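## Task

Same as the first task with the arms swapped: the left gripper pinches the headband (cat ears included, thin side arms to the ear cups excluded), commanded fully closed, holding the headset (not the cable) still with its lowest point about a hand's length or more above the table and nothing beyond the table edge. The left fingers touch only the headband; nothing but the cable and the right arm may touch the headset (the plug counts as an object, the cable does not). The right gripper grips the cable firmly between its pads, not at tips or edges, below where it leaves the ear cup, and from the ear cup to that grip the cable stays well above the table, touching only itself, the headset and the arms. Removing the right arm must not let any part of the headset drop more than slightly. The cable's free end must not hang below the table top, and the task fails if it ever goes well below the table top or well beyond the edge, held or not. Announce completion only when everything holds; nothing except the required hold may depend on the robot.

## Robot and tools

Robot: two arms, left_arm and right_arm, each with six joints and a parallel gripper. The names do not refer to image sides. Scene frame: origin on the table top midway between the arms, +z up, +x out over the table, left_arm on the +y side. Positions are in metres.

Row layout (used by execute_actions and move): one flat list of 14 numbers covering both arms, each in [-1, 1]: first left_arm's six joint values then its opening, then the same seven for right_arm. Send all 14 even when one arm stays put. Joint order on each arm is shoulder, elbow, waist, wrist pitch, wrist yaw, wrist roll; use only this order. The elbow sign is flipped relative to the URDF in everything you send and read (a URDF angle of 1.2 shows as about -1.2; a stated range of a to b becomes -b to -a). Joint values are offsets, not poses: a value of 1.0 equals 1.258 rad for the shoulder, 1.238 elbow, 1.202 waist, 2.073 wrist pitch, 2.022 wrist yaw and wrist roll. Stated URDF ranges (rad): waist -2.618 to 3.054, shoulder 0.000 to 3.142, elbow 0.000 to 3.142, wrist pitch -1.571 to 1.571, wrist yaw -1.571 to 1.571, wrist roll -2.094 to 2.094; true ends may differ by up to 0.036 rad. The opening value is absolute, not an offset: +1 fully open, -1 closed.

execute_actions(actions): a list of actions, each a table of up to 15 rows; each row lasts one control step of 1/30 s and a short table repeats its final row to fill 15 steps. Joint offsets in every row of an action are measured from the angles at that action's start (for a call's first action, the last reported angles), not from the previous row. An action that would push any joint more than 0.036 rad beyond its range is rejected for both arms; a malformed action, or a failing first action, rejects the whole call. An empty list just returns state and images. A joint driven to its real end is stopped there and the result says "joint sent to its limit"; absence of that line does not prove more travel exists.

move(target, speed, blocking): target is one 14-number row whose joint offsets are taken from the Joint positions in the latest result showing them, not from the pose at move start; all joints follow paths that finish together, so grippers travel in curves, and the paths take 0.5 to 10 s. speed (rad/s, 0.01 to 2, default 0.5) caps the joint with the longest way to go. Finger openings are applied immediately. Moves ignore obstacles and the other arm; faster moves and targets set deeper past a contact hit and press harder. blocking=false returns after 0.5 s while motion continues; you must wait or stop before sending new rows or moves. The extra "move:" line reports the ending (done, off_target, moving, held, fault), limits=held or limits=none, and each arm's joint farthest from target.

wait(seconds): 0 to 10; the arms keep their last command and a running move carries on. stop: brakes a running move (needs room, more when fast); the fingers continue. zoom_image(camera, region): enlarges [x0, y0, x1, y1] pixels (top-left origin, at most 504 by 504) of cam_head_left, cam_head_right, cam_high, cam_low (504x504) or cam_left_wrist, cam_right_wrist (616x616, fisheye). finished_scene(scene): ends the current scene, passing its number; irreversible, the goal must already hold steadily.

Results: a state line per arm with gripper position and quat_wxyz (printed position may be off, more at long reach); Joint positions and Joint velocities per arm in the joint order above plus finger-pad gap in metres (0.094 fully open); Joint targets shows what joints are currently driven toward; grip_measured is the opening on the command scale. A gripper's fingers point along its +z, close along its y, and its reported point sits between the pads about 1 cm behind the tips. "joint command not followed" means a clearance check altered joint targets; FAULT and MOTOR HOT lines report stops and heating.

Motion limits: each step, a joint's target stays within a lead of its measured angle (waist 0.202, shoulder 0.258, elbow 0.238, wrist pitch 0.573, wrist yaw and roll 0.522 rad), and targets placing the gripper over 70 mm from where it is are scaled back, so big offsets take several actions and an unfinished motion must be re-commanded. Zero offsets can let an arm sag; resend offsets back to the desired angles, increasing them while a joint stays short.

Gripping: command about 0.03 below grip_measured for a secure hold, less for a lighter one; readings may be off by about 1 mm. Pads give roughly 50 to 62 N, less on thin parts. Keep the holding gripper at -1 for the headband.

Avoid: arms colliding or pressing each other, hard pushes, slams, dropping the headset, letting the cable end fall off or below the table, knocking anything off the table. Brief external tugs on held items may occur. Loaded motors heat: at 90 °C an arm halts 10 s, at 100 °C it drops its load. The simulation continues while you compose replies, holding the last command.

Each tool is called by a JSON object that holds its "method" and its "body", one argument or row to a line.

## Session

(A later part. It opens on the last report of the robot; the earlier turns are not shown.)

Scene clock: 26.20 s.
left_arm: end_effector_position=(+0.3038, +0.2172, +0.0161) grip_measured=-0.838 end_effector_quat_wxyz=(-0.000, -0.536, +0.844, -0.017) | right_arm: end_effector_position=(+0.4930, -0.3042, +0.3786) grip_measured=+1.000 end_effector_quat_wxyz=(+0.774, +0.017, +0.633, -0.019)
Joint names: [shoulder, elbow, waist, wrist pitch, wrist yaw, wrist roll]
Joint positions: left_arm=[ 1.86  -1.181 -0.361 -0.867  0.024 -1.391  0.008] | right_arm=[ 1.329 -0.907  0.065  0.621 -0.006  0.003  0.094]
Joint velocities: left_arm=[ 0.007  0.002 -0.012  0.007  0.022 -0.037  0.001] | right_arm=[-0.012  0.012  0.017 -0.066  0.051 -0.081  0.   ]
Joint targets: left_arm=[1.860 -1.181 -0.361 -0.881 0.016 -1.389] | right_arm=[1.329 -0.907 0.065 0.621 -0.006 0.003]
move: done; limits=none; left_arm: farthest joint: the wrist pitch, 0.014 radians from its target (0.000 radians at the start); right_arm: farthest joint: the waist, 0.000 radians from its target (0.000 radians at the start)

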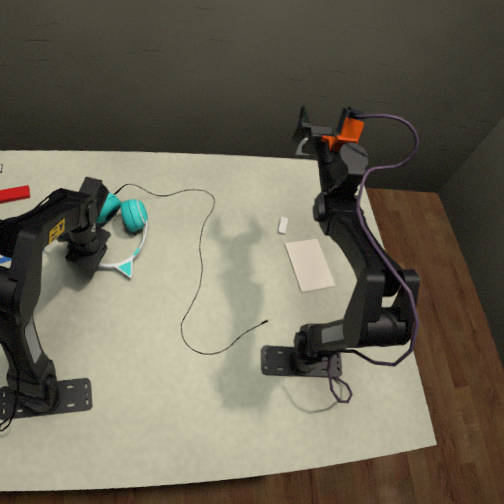

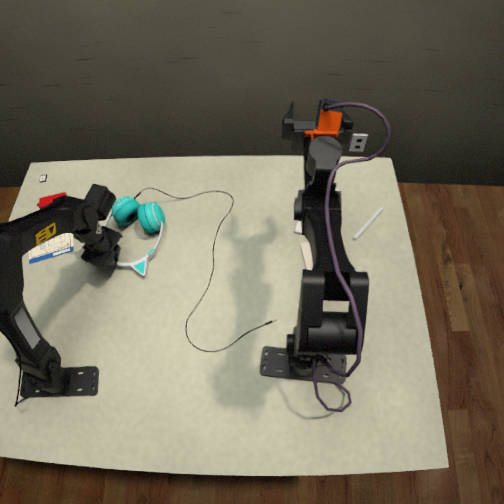

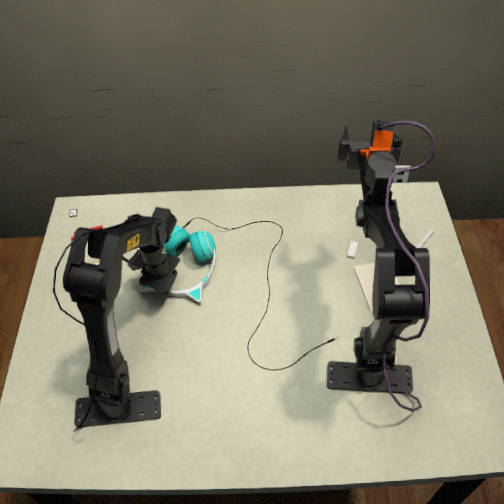

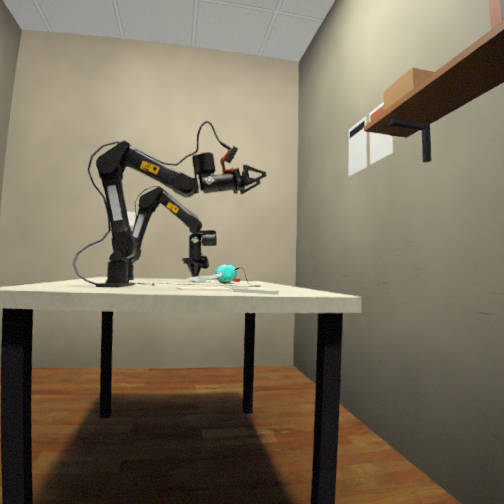

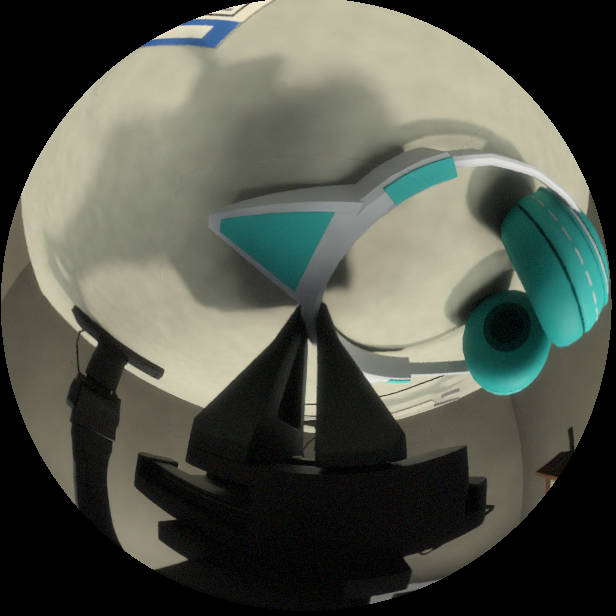

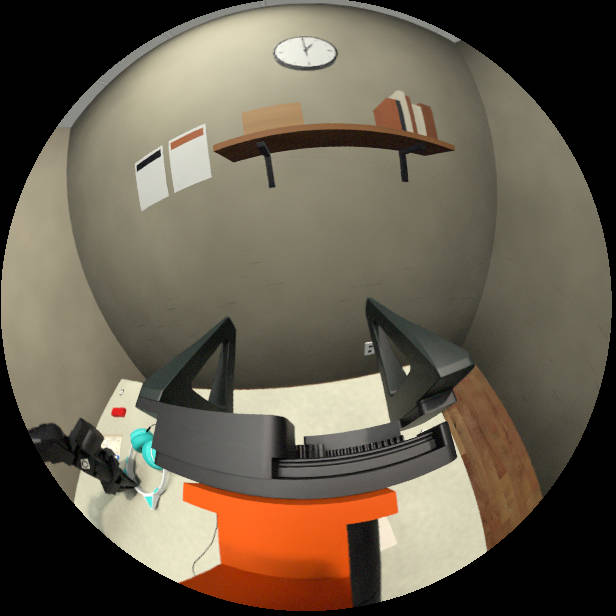

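{"method": "move", "body": {
  "target": [-0.2,-0.45,0,-0.28,0,0,-1,0,0,0,0,0,0,1],
  "speed": 0.3
}}

{"method": "move", "body": {
  "target": [-0.03,-0.03,-0.15,0,0,0.7,-1,0,0,0,0,0,0,1],
  "speed": 0.5
}}

{"method": "move", "body": {
  "target": [-0.32,0.16,-0.15,0.65,0,0.77,-1,0,0,0,0,0,0,1],
  "speed": 0.5
}}

Scene clock: 33.30 s.
left_arm: end_effector_position=(+0.2917, +0.2195, +0.2097) grip_measured=-0.841 end_effector_quat_wxyz=(+0.040, -0.534, +0.842, -0.064) | right_arm: end_effector_position=(+0.4930, -0.3042, +0.3786) grip_measured=+1.000 end_effector_quat_wxyz=(+0.774, +0.017, +0.633, -0.019)
Joint names: [shoulder, elbow, waist, wrist pitch, wrist yaw, wrist roll]
Joint positions: left_arm=[ 1.644 -1.699 -0.361 -1.477  0.028 -1.391  0.007] | right_arm=[ 1.329 -0.907  0.065  0.621 -0.006  0.003  0.094]
Joint velocities: left_arm=[ 0.002  0.007 -0.007 -0.037  0.022 -0.007  0.   ] | right_arm=[-0.002 -0.012 -0.017  0.037 -0.007 -0.007  0.   ]
Joint targets: left_arm=[1.608 -1.737 -0.361 -1.447 0.024 -1.391] | right_arm=[1.329 -0.907 0.065 0.621 -0.006 0.003]
move: off_target (left_arm); limits=none; left_arm: farthest joint: the elbow, 0.039 radians from its target (0.557 radians at the start); right_arm: farthest joint: the waist, 0.000 radians from its target (0.000 radians at the start)

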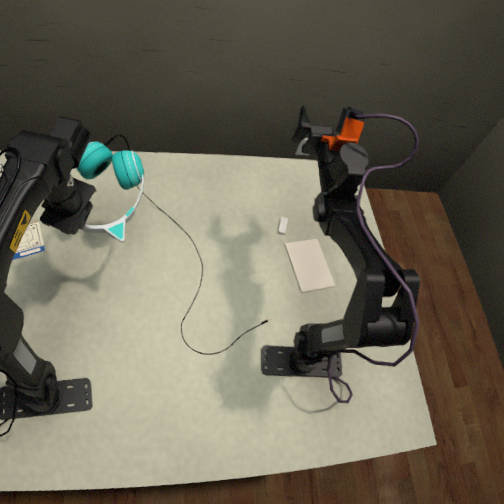

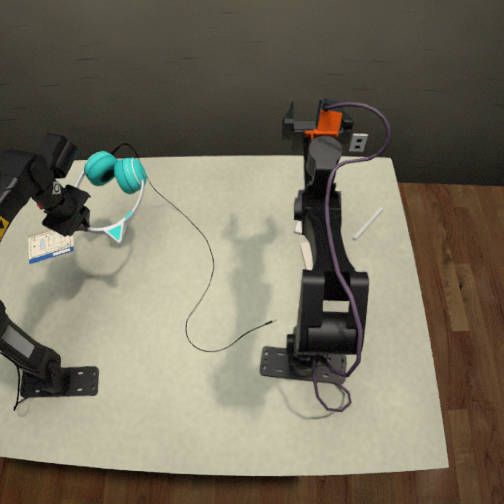

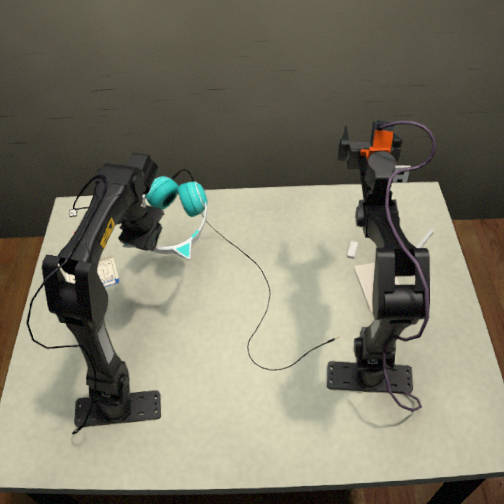

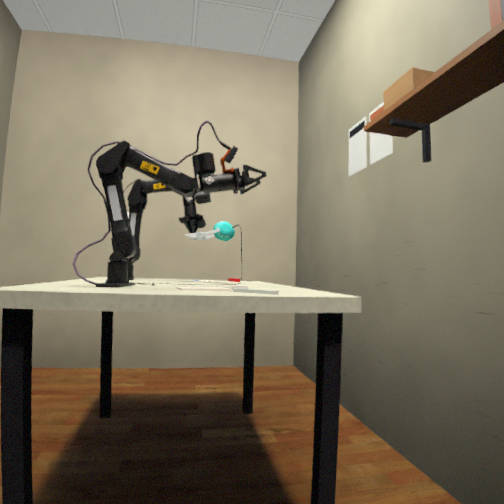

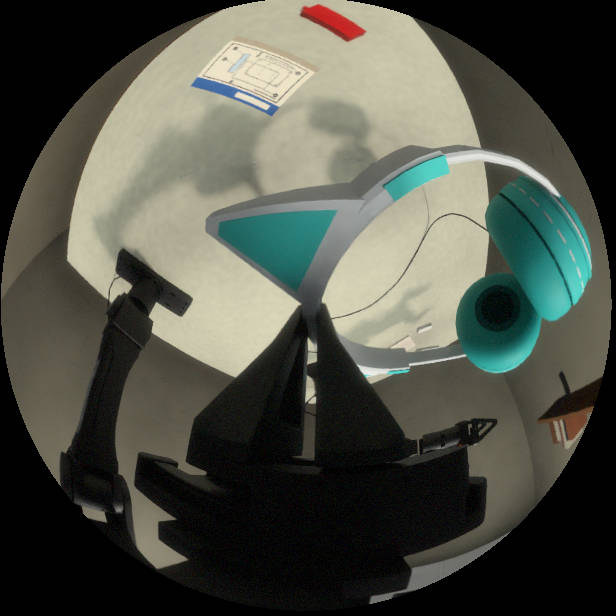

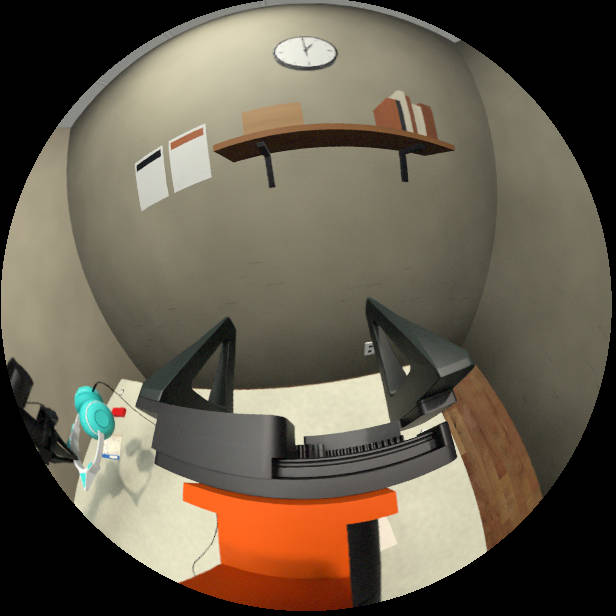

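Scene clock: 36.90 s.
left_arm: end_effector_position=(+0.2686, +0.1766, +0.2087) grip_measured=-0.842 end_effector_quat_wxyz=(+0.059, +0.221, +0.973, -0.013) | right_arm: end_effector_position=(+0.4930, -0.3042, +0.3786) grip_measured=+1.000 end_effector_quat_wxyz=(+0.774, +0.017, +0.633, -0.019)
Joint names: [shoulder, elbow, waist, wrist pitch, wrist yaw, wrist roll]
Joint positions: left_arm=[ 1.644 -1.699 -0.53  -1.506  0.002  0.02   0.007] | right_arm=[ 1.329 -0.907  0.065  0.621 -0.006  0.003  0.094]
Joint velocities: left_arm=[ 0.032 -0.007  0.007 -0.007 -0.007  0.081 -0.   ] | right_arm=[-0.022  0.007 -0.002 -0.051 -0.066 -0.037  0.   ]
Joint targets: left_arm=[1.606 -1.736 -0.541 -1.477 0.028 0.024] | right_arm=[1.329 -0.907 0.065 0.621 -0.006 0.003]
move: off_target (left_arm); limits=none; left_arm: farthest joint: the shoulder, 0.038 radians from its target (0.038 radians at the start); right_arm: farthest joint: the waist, 0.000 radians from its target (0.000 radians at the start)

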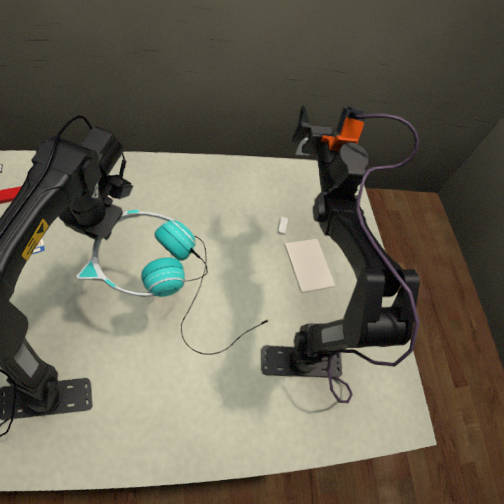

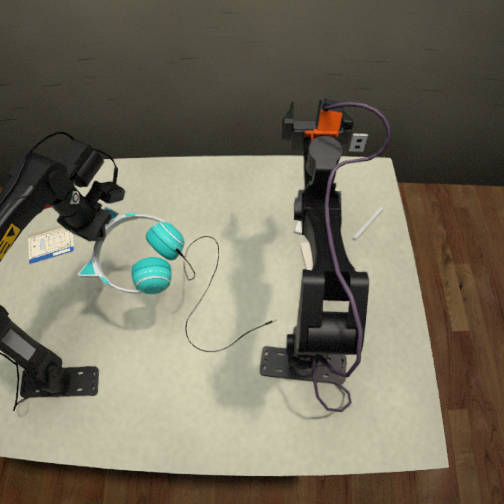

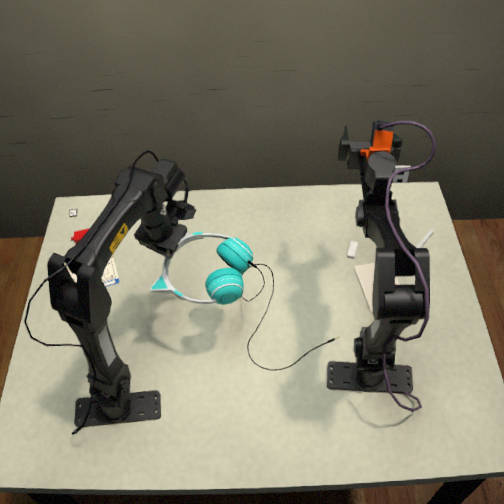

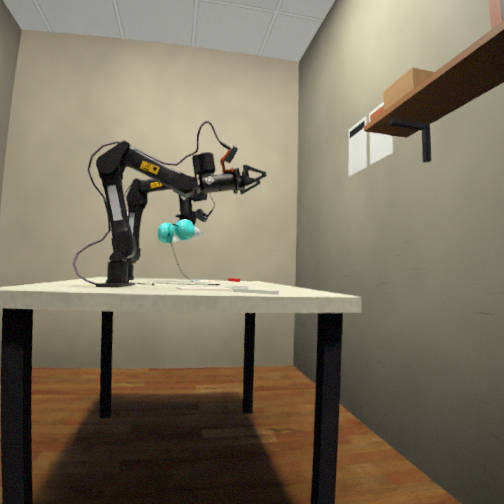

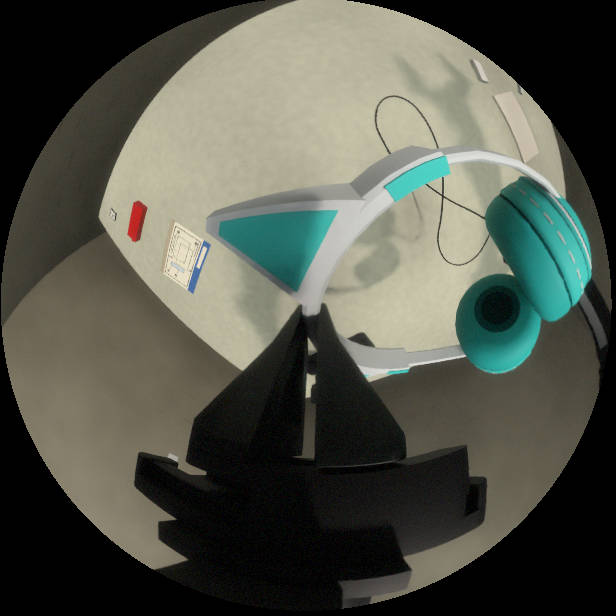

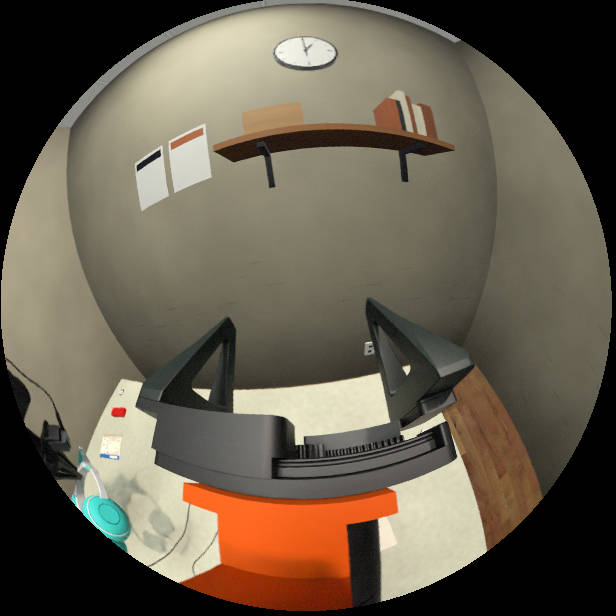

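Scene clock: 40.77 s.
left_arm: end_effector_position=(+0.3345, +0.0715, +0.4732) grip_measured=-0.842 end_effector_quat_wxyz=(+0.610, +0.637, +0.337, +0.331) | right_arm: end_effector_position=(+0.4930, -0.3042, +0.3786) grip_measured=+1.000 end_effector_quat_wxyz=(+0.774, +0.017, +0.633, -0.019)
Joint names: [shoulder, elbow, waist, wrist pitch, wrist yaw, wrist roll]
Joint positions: left_arm=[ 1.28  -1.495 -0.697 -0.252 -0.007  1.581  0.007] | right_arm=[ 1.329 -0.907  0.065  0.621 -0.006  0.003  0.094]
Joint velocities: left_arm=[-0.012  0.007 -0.012 -0.007  0.022 -0.007  0.   ] | right_arm=[-0.007  0.007 -0.007  0.022 -0.051 -0.007  0.   ]
Joint targets: left_arm=[1.241 -1.501 -0.710 -0.159 0.002 1.577] | right_arm=[1.329 -0.907 0.065 0.621 -0.006 0.003]
move: off_target (left_arm); limits=none; left_arm: farthest joint: the wrist pitch, 0.094 radians from its target (1.347 radians at the start); right_arm: farthest joint: the waist, 0.000 radians from its target (0.000 radians at the start)

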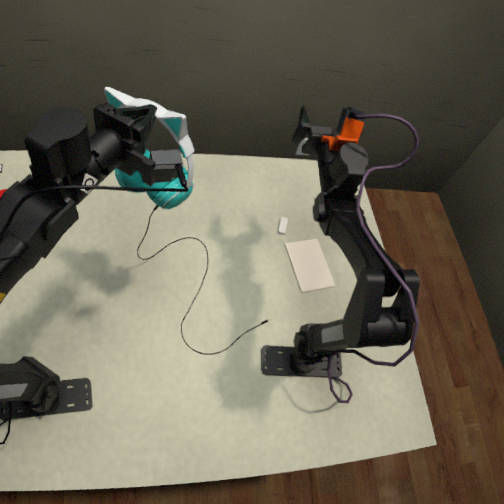

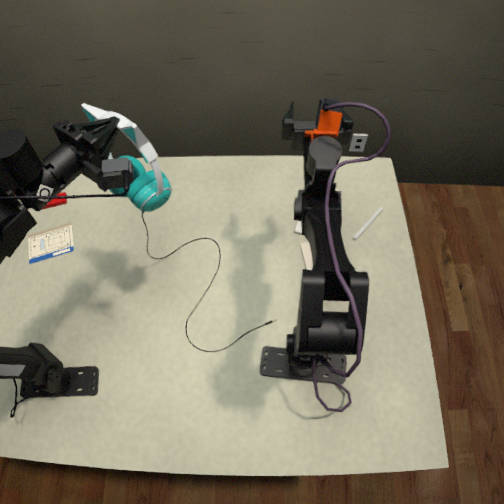

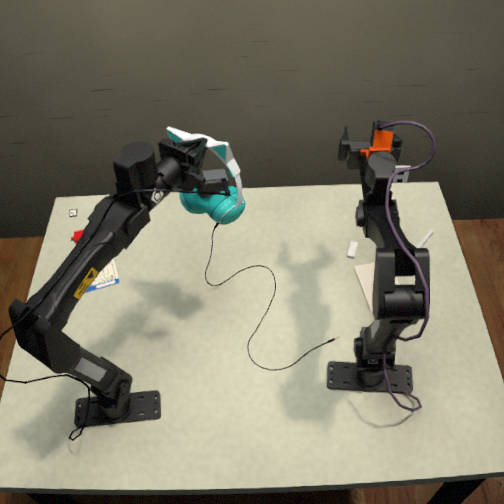

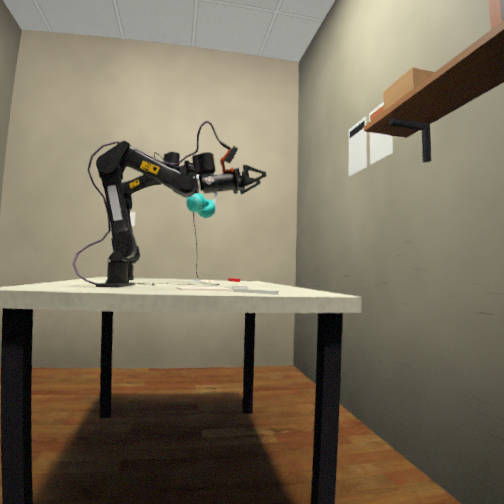

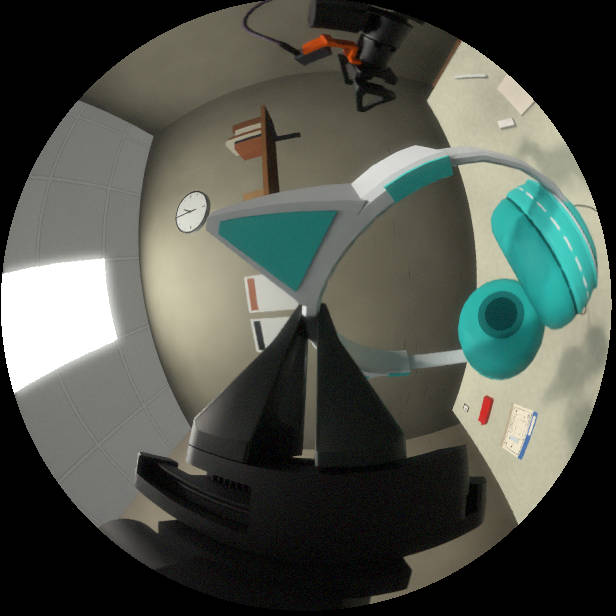

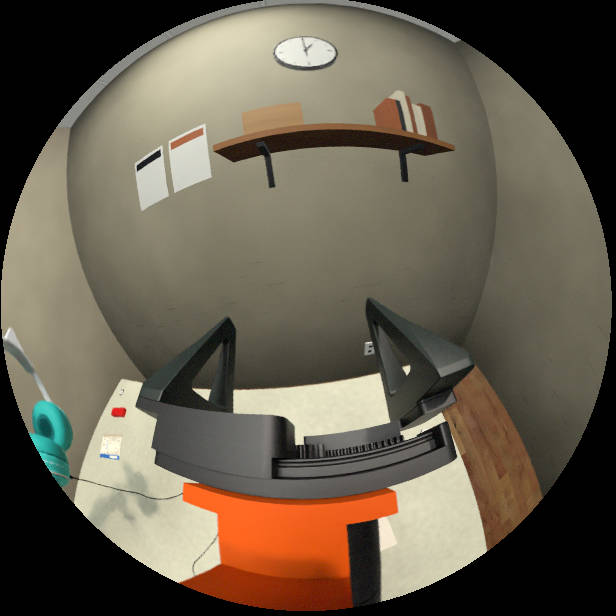

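{"method": "move", "body": {
  "target": [-0.031,-0.005,-0.01,0.045,0,0,-1,0.414,0.29,0.1,0.3,0,0,1],
  "speed": 0.6
}}

{"method": "move", "body": {
  "target": [-0.031,-0.005,-0.01,0.045,0,0,-1,0,0,0.68,0,0,0,1],
  "speed": 0.5
}}

Scene clock: 47.07 s.
left_arm: end_effector_position=(+0.3354, +0.0709, +0.4682) grip_measured=-0.842 end_effector_quat_wxyz=(+0.606, +0.640, +0.337, +0.330) | right_arm: end_effector_position=(+0.5089, -0.2530, +0.1353) grip_measured=+1.000 end_effector_quat_wxyz=(+0.681, -0.021, +0.731, +0.022)
Joint names: [shoulder, elbow, waist, wrist pitch, wrist yaw, wrist roll]
Joint positions: left_arm=[ 1.28  -1.484 -0.697 -0.252 -0.007  1.585  0.007] | right_arm=[ 1.849 -0.553  0.177  1.225 -0.006  0.003  0.094]
Joint velocities: left_arm=[ 0.002 -0.002 -0.002  0.037  0.066  0.037 -0.   ] | right_arm=[-0.002 -0.012 -0.012 -0.022  0.051  0.037  0.   ]
Joint targets: left_arm=[1.241 -1.501 -0.709 -0.159 -0.007 1.581] | right_arm=[1.850 -0.548 0.185 1.243 -0.006 0.003]
move: off_target (left_arm); limits=none; left_arm: farthest joint: the wrist pitch, 0.093 radians from its target (0.093 radians at the start); right_arm: farthest joint: the wrist pitch, 0.018 radians from its target (0.622 radians at the start)

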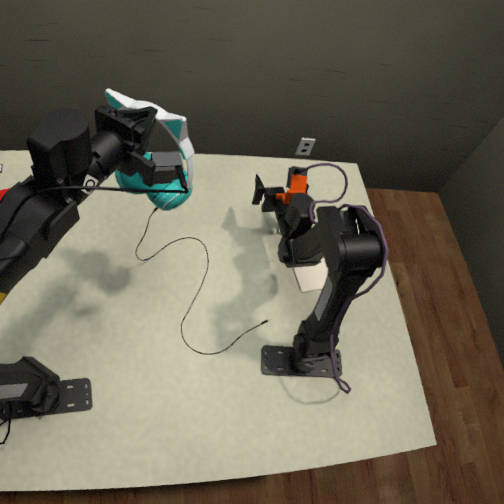

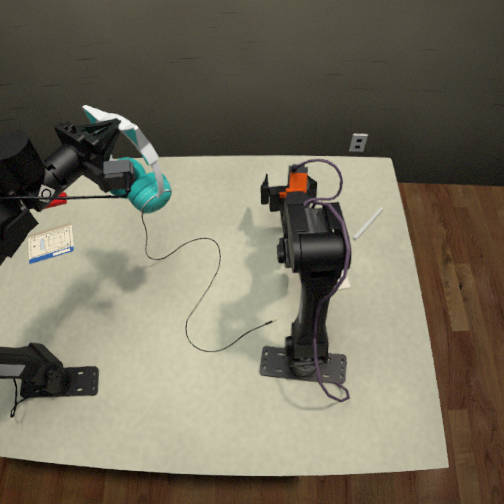

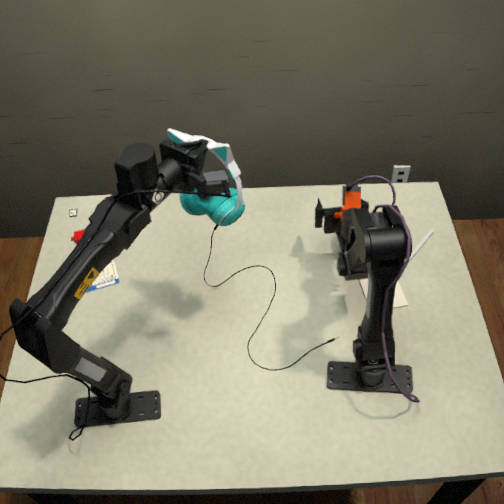

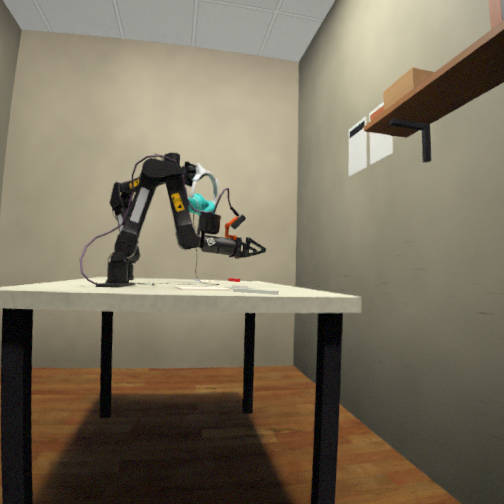

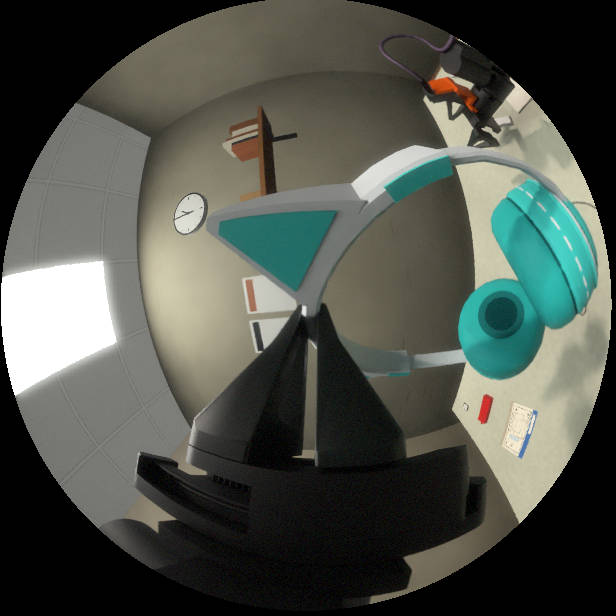

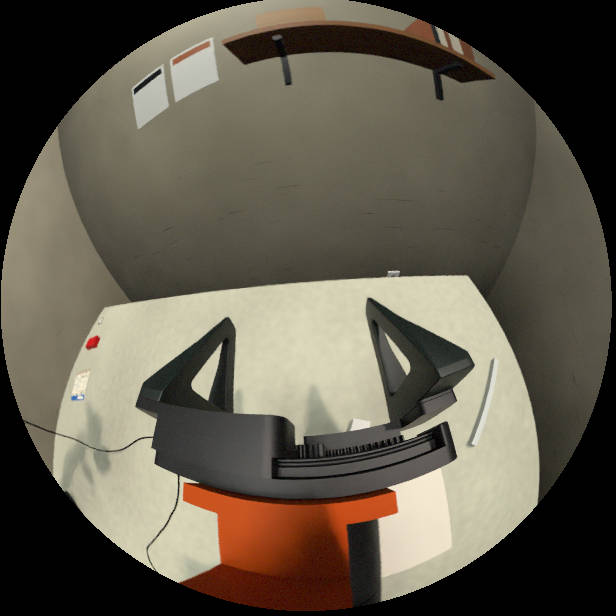

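Scene clock: 49.13 s.
left_arm: end_effector_position=(+0.3362, +0.0703, +0.4630) grip_measured=-0.842 end_effector_quat_wxyz=(+0.602, +0.644, +0.337, +0.330) | right_arm: end_effector_position=(+0.3436, +0.0759, +0.1353) grip_measured=+1.000 end_effector_quat_wxyz=(+0.617, -0.309, +0.663, +0.290)
Joint names: [shoulder, elbow, waist, wrist pitch, wrist yaw, wrist roll]
Joint positions: left_arm=[ 1.28  -1.473 -0.697 -0.251 -0.007  1.589  0.007] | right_arm=[ 1.849 -0.553  0.992  1.225 -0.006  0.003  0.094]
Joint velocities: left_arm=[-0.002  0.007 -0.012 -0.051  0.007 -0.022  0.001] | right_arm=[ 0.002  0.002 -0.012  0.066  0.022 -0.007  0.   ]
Joint targets: left_arm=[1.241 -1.490 -0.709 -0.158 -0.007 1.585] | right_arm=[1.849 -0.553 0.994 1.225 -0.006 0.003]
move: off_target (left_arm); limits=none; left_arm: farthest joint: the wrist pitch, 0.093 radians from its target (0.093 radians at the start); right_arm: farthest joint: the waist, 0.003 radians from its target (0.817 radians at the start)

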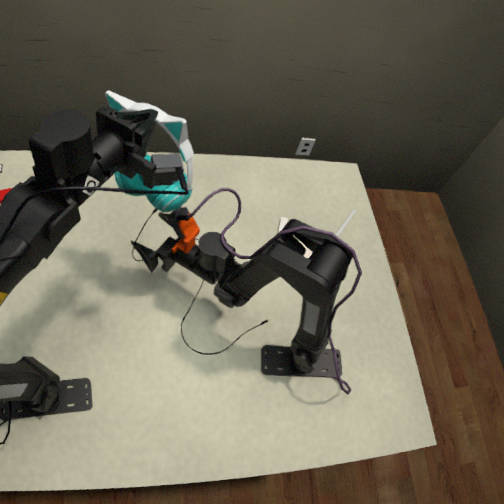

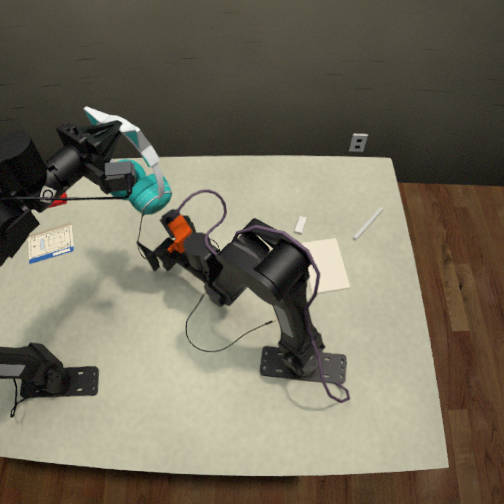

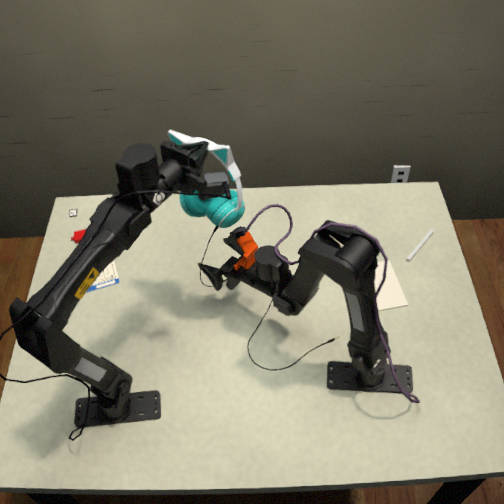

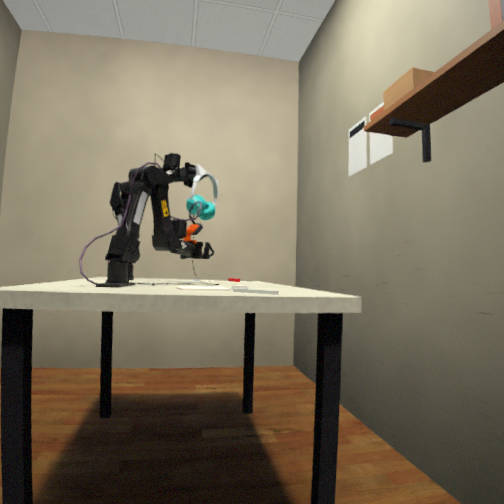

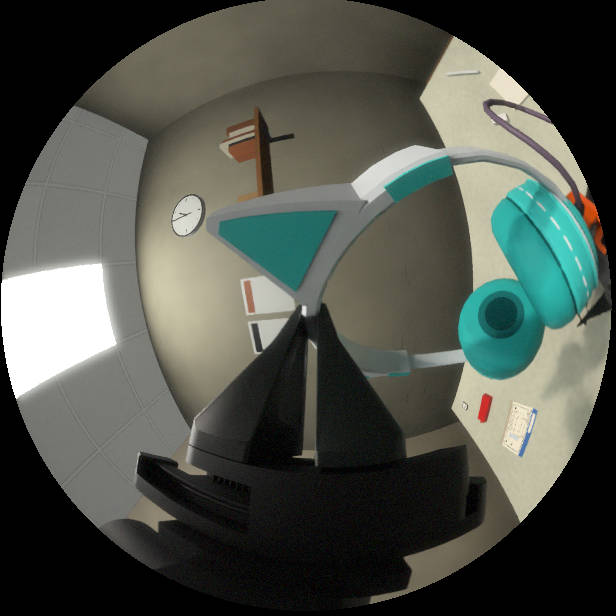

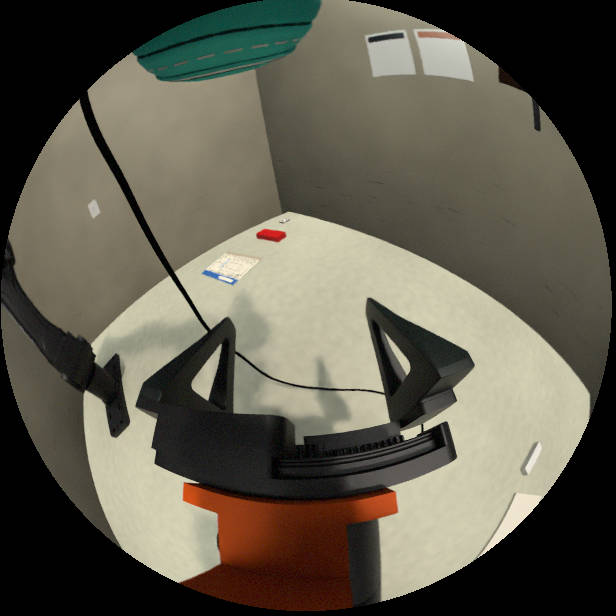

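{"method": "move", "body": {
  "target": [-0.031,-0.03,-0.01,0.045,0,0,-1,-0.18,0.13,0,-0.02,0,0,1],
  "speed": 0.3
}}

{"method": "move", "body": {
  "target": [-0.031,-0.03,-0.01,0.045,0,0,-1,-0.02,0,0.07,0,0,0,1],
  "speed": 0.2
}}

Scene clock: 56.67 s.
left_arm: end_effector_position=(+0.3365, +0.0701, +0.4618) grip_measured=-0.842 end_effector_quat_wxyz=(+0.601, +0.646, +0.336, +0.330) | right_arm: end_effector_position=(+0.3172, +0.0447, +0.1545) grip_measured=+1.000 end_effector_quat_wxyz=(+0.621, -0.307, +0.659, +0.292)
Joint names: [shoulder, elbow, waist, wrist pitch, wrist yaw, wrist roll]
Joint positions: left_arm=[ 1.28  -1.47  -0.697 -0.251 -0.007  1.593  0.007] | right_arm=[ 1.648 -0.403  0.992  1.187 -0.006  0.003  0.094]
Joint velocities: left_arm=[ 0.002  0.007 -0.022 -0.051 -0.022 -0.022  0.   ] | right_arm=[0.012 0.027 0.002 0.022 0.037 0.081 0.   ]
Joint targets: left_arm=[1.241 -1.510 -0.709 -0.158 -0.007 1.589] | right_arm=[1.623 -0.392 0.992 1.184 -0.006 0.003]
move: off_target (left_arm, right_arm); limits=none; left_arm: farthest joint: the wrist pitch, 0.093 radians from its target (0.093 radians at the start); right_arm: farthest joint: the shoulder, 0.026 radians from its target (0.227 radians at the start)

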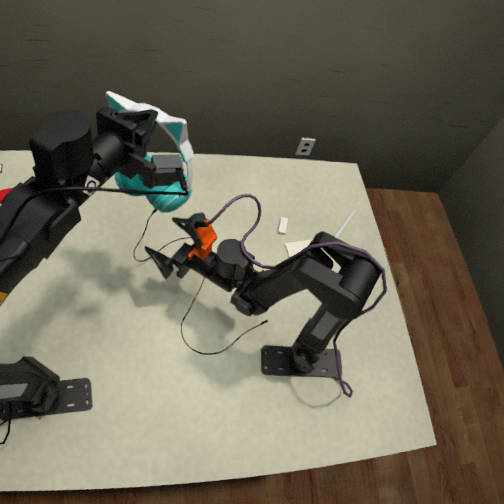

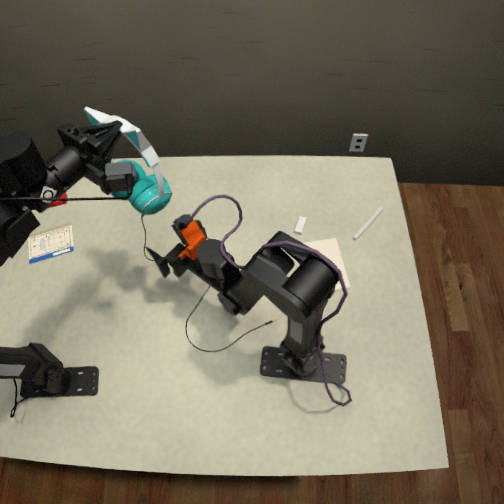

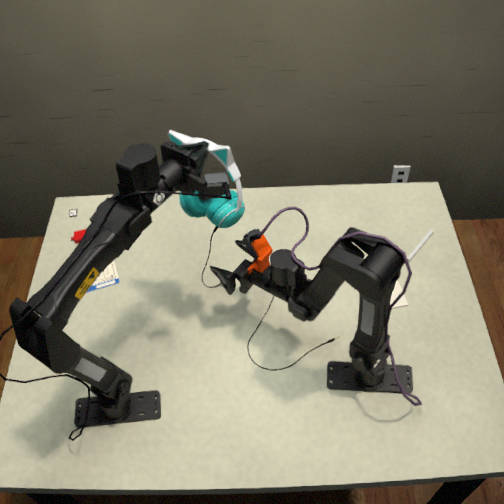

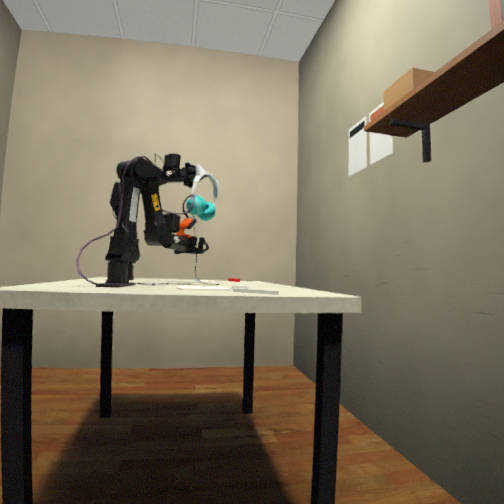

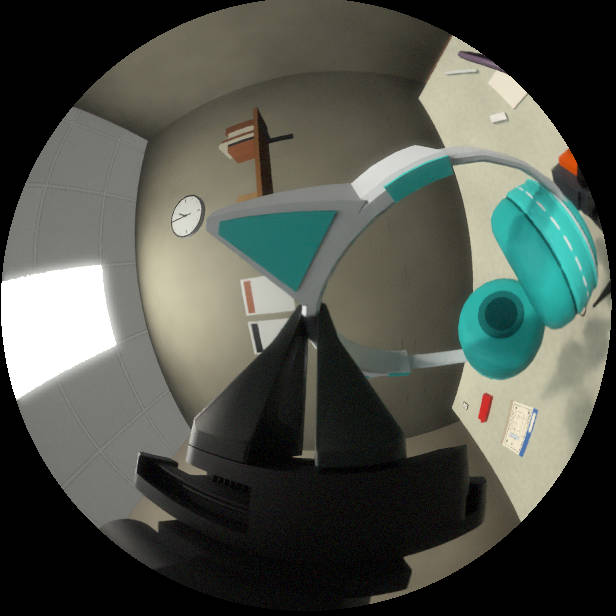

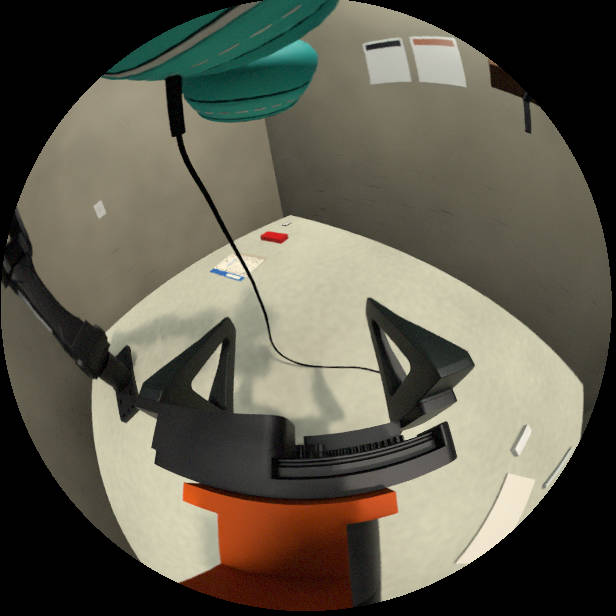

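Scene clock: 57.63 s.
left_arm: end_effector_position=(+0.3365, +0.0701, +0.4620) grip_measured=-0.842 end_effector_quat_wxyz=(+0.600, +0.646, +0.335, +0.332) | right_arm: end_effector_position=(+0.2916, +0.0645, +0.1545) grip_measured=+1.000 end_effector_quat_wxyz=(+0.610, -0.332, +0.647, +0.315)
Joint names: [shoulder, elbow, waist, wrist pitch, wrist yaw, wrist roll]
Joint positions: left_arm=[ 1.28  -1.47  -0.697 -0.25  -0.007  1.597  0.007] | right_arm=[ 1.648 -0.403  1.068  1.187 -0.006  0.003  0.094]
Joint velocities: left_arm=[ 0.007 -0.002  0.007  0.051 -0.007  0.007  0.001] | right_arm=[ 0.002 -0.017 -0.007 -0.022  0.066 -0.066  0.   ]
Joint targets: left_arm=[1.241 -1.507 -0.709 -0.157 -0.007 1.593] | right_arm=[1.623 -0.403 1.076 1.187 -0.006 0.003]
move: off_target (left_arm, right_arm); limits=none; left_arm: farthest joint: the wrist pitch, 0.092 radians from its target (0.093 radians at the start); right_arm: farthest joint: the shoulder, 0.025 radians from its target (0.025 radians at the start)

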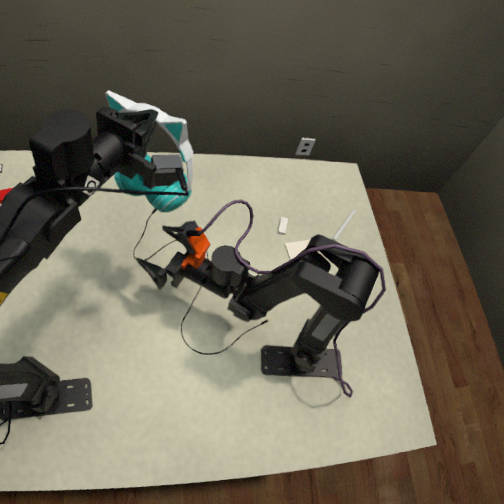

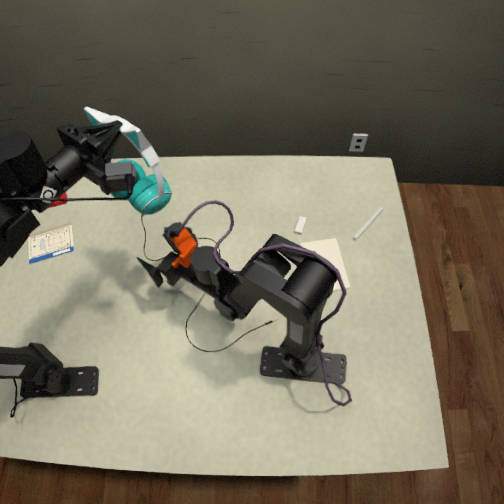

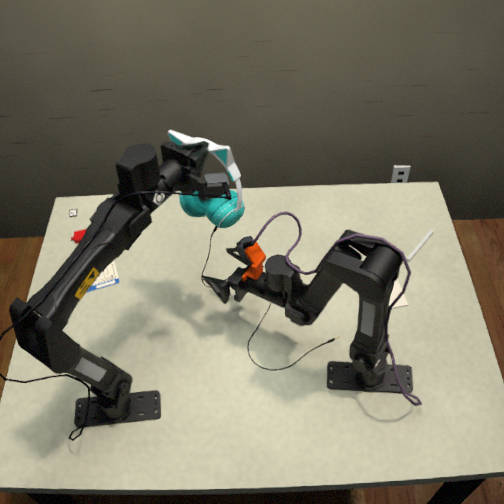

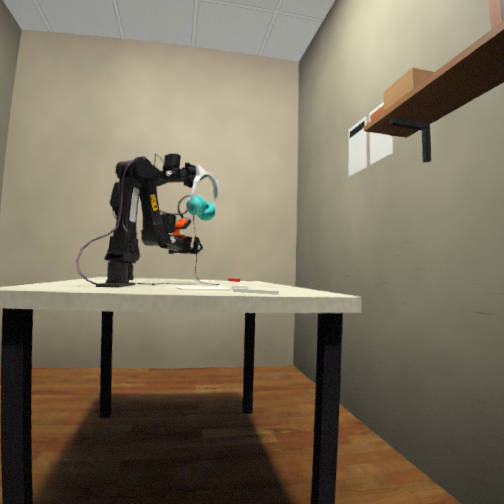

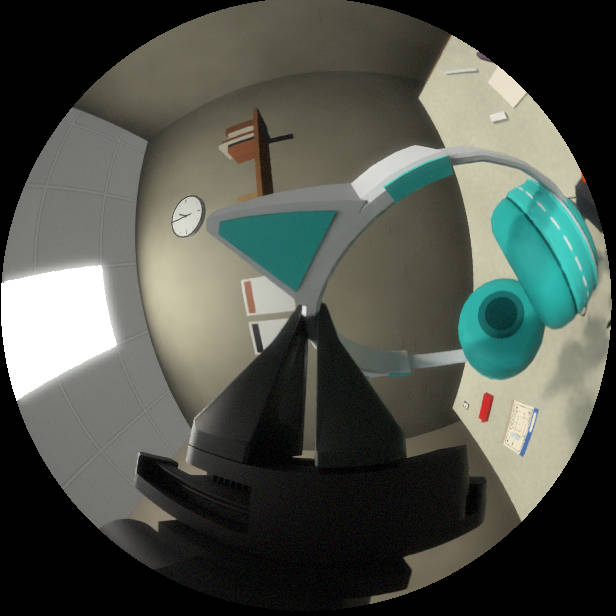

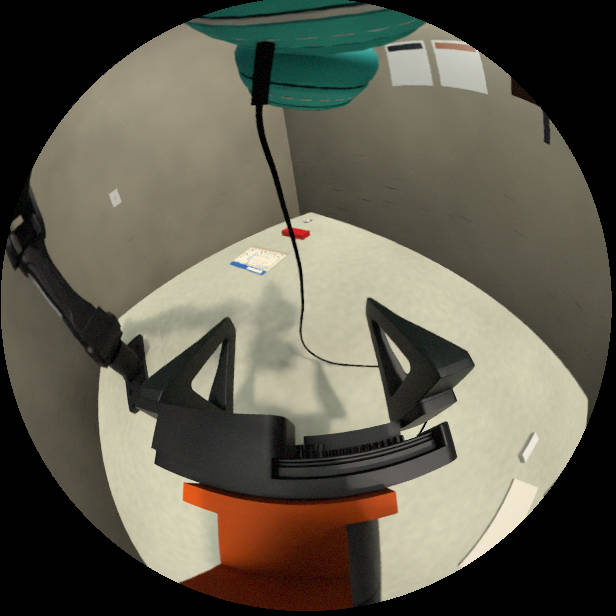

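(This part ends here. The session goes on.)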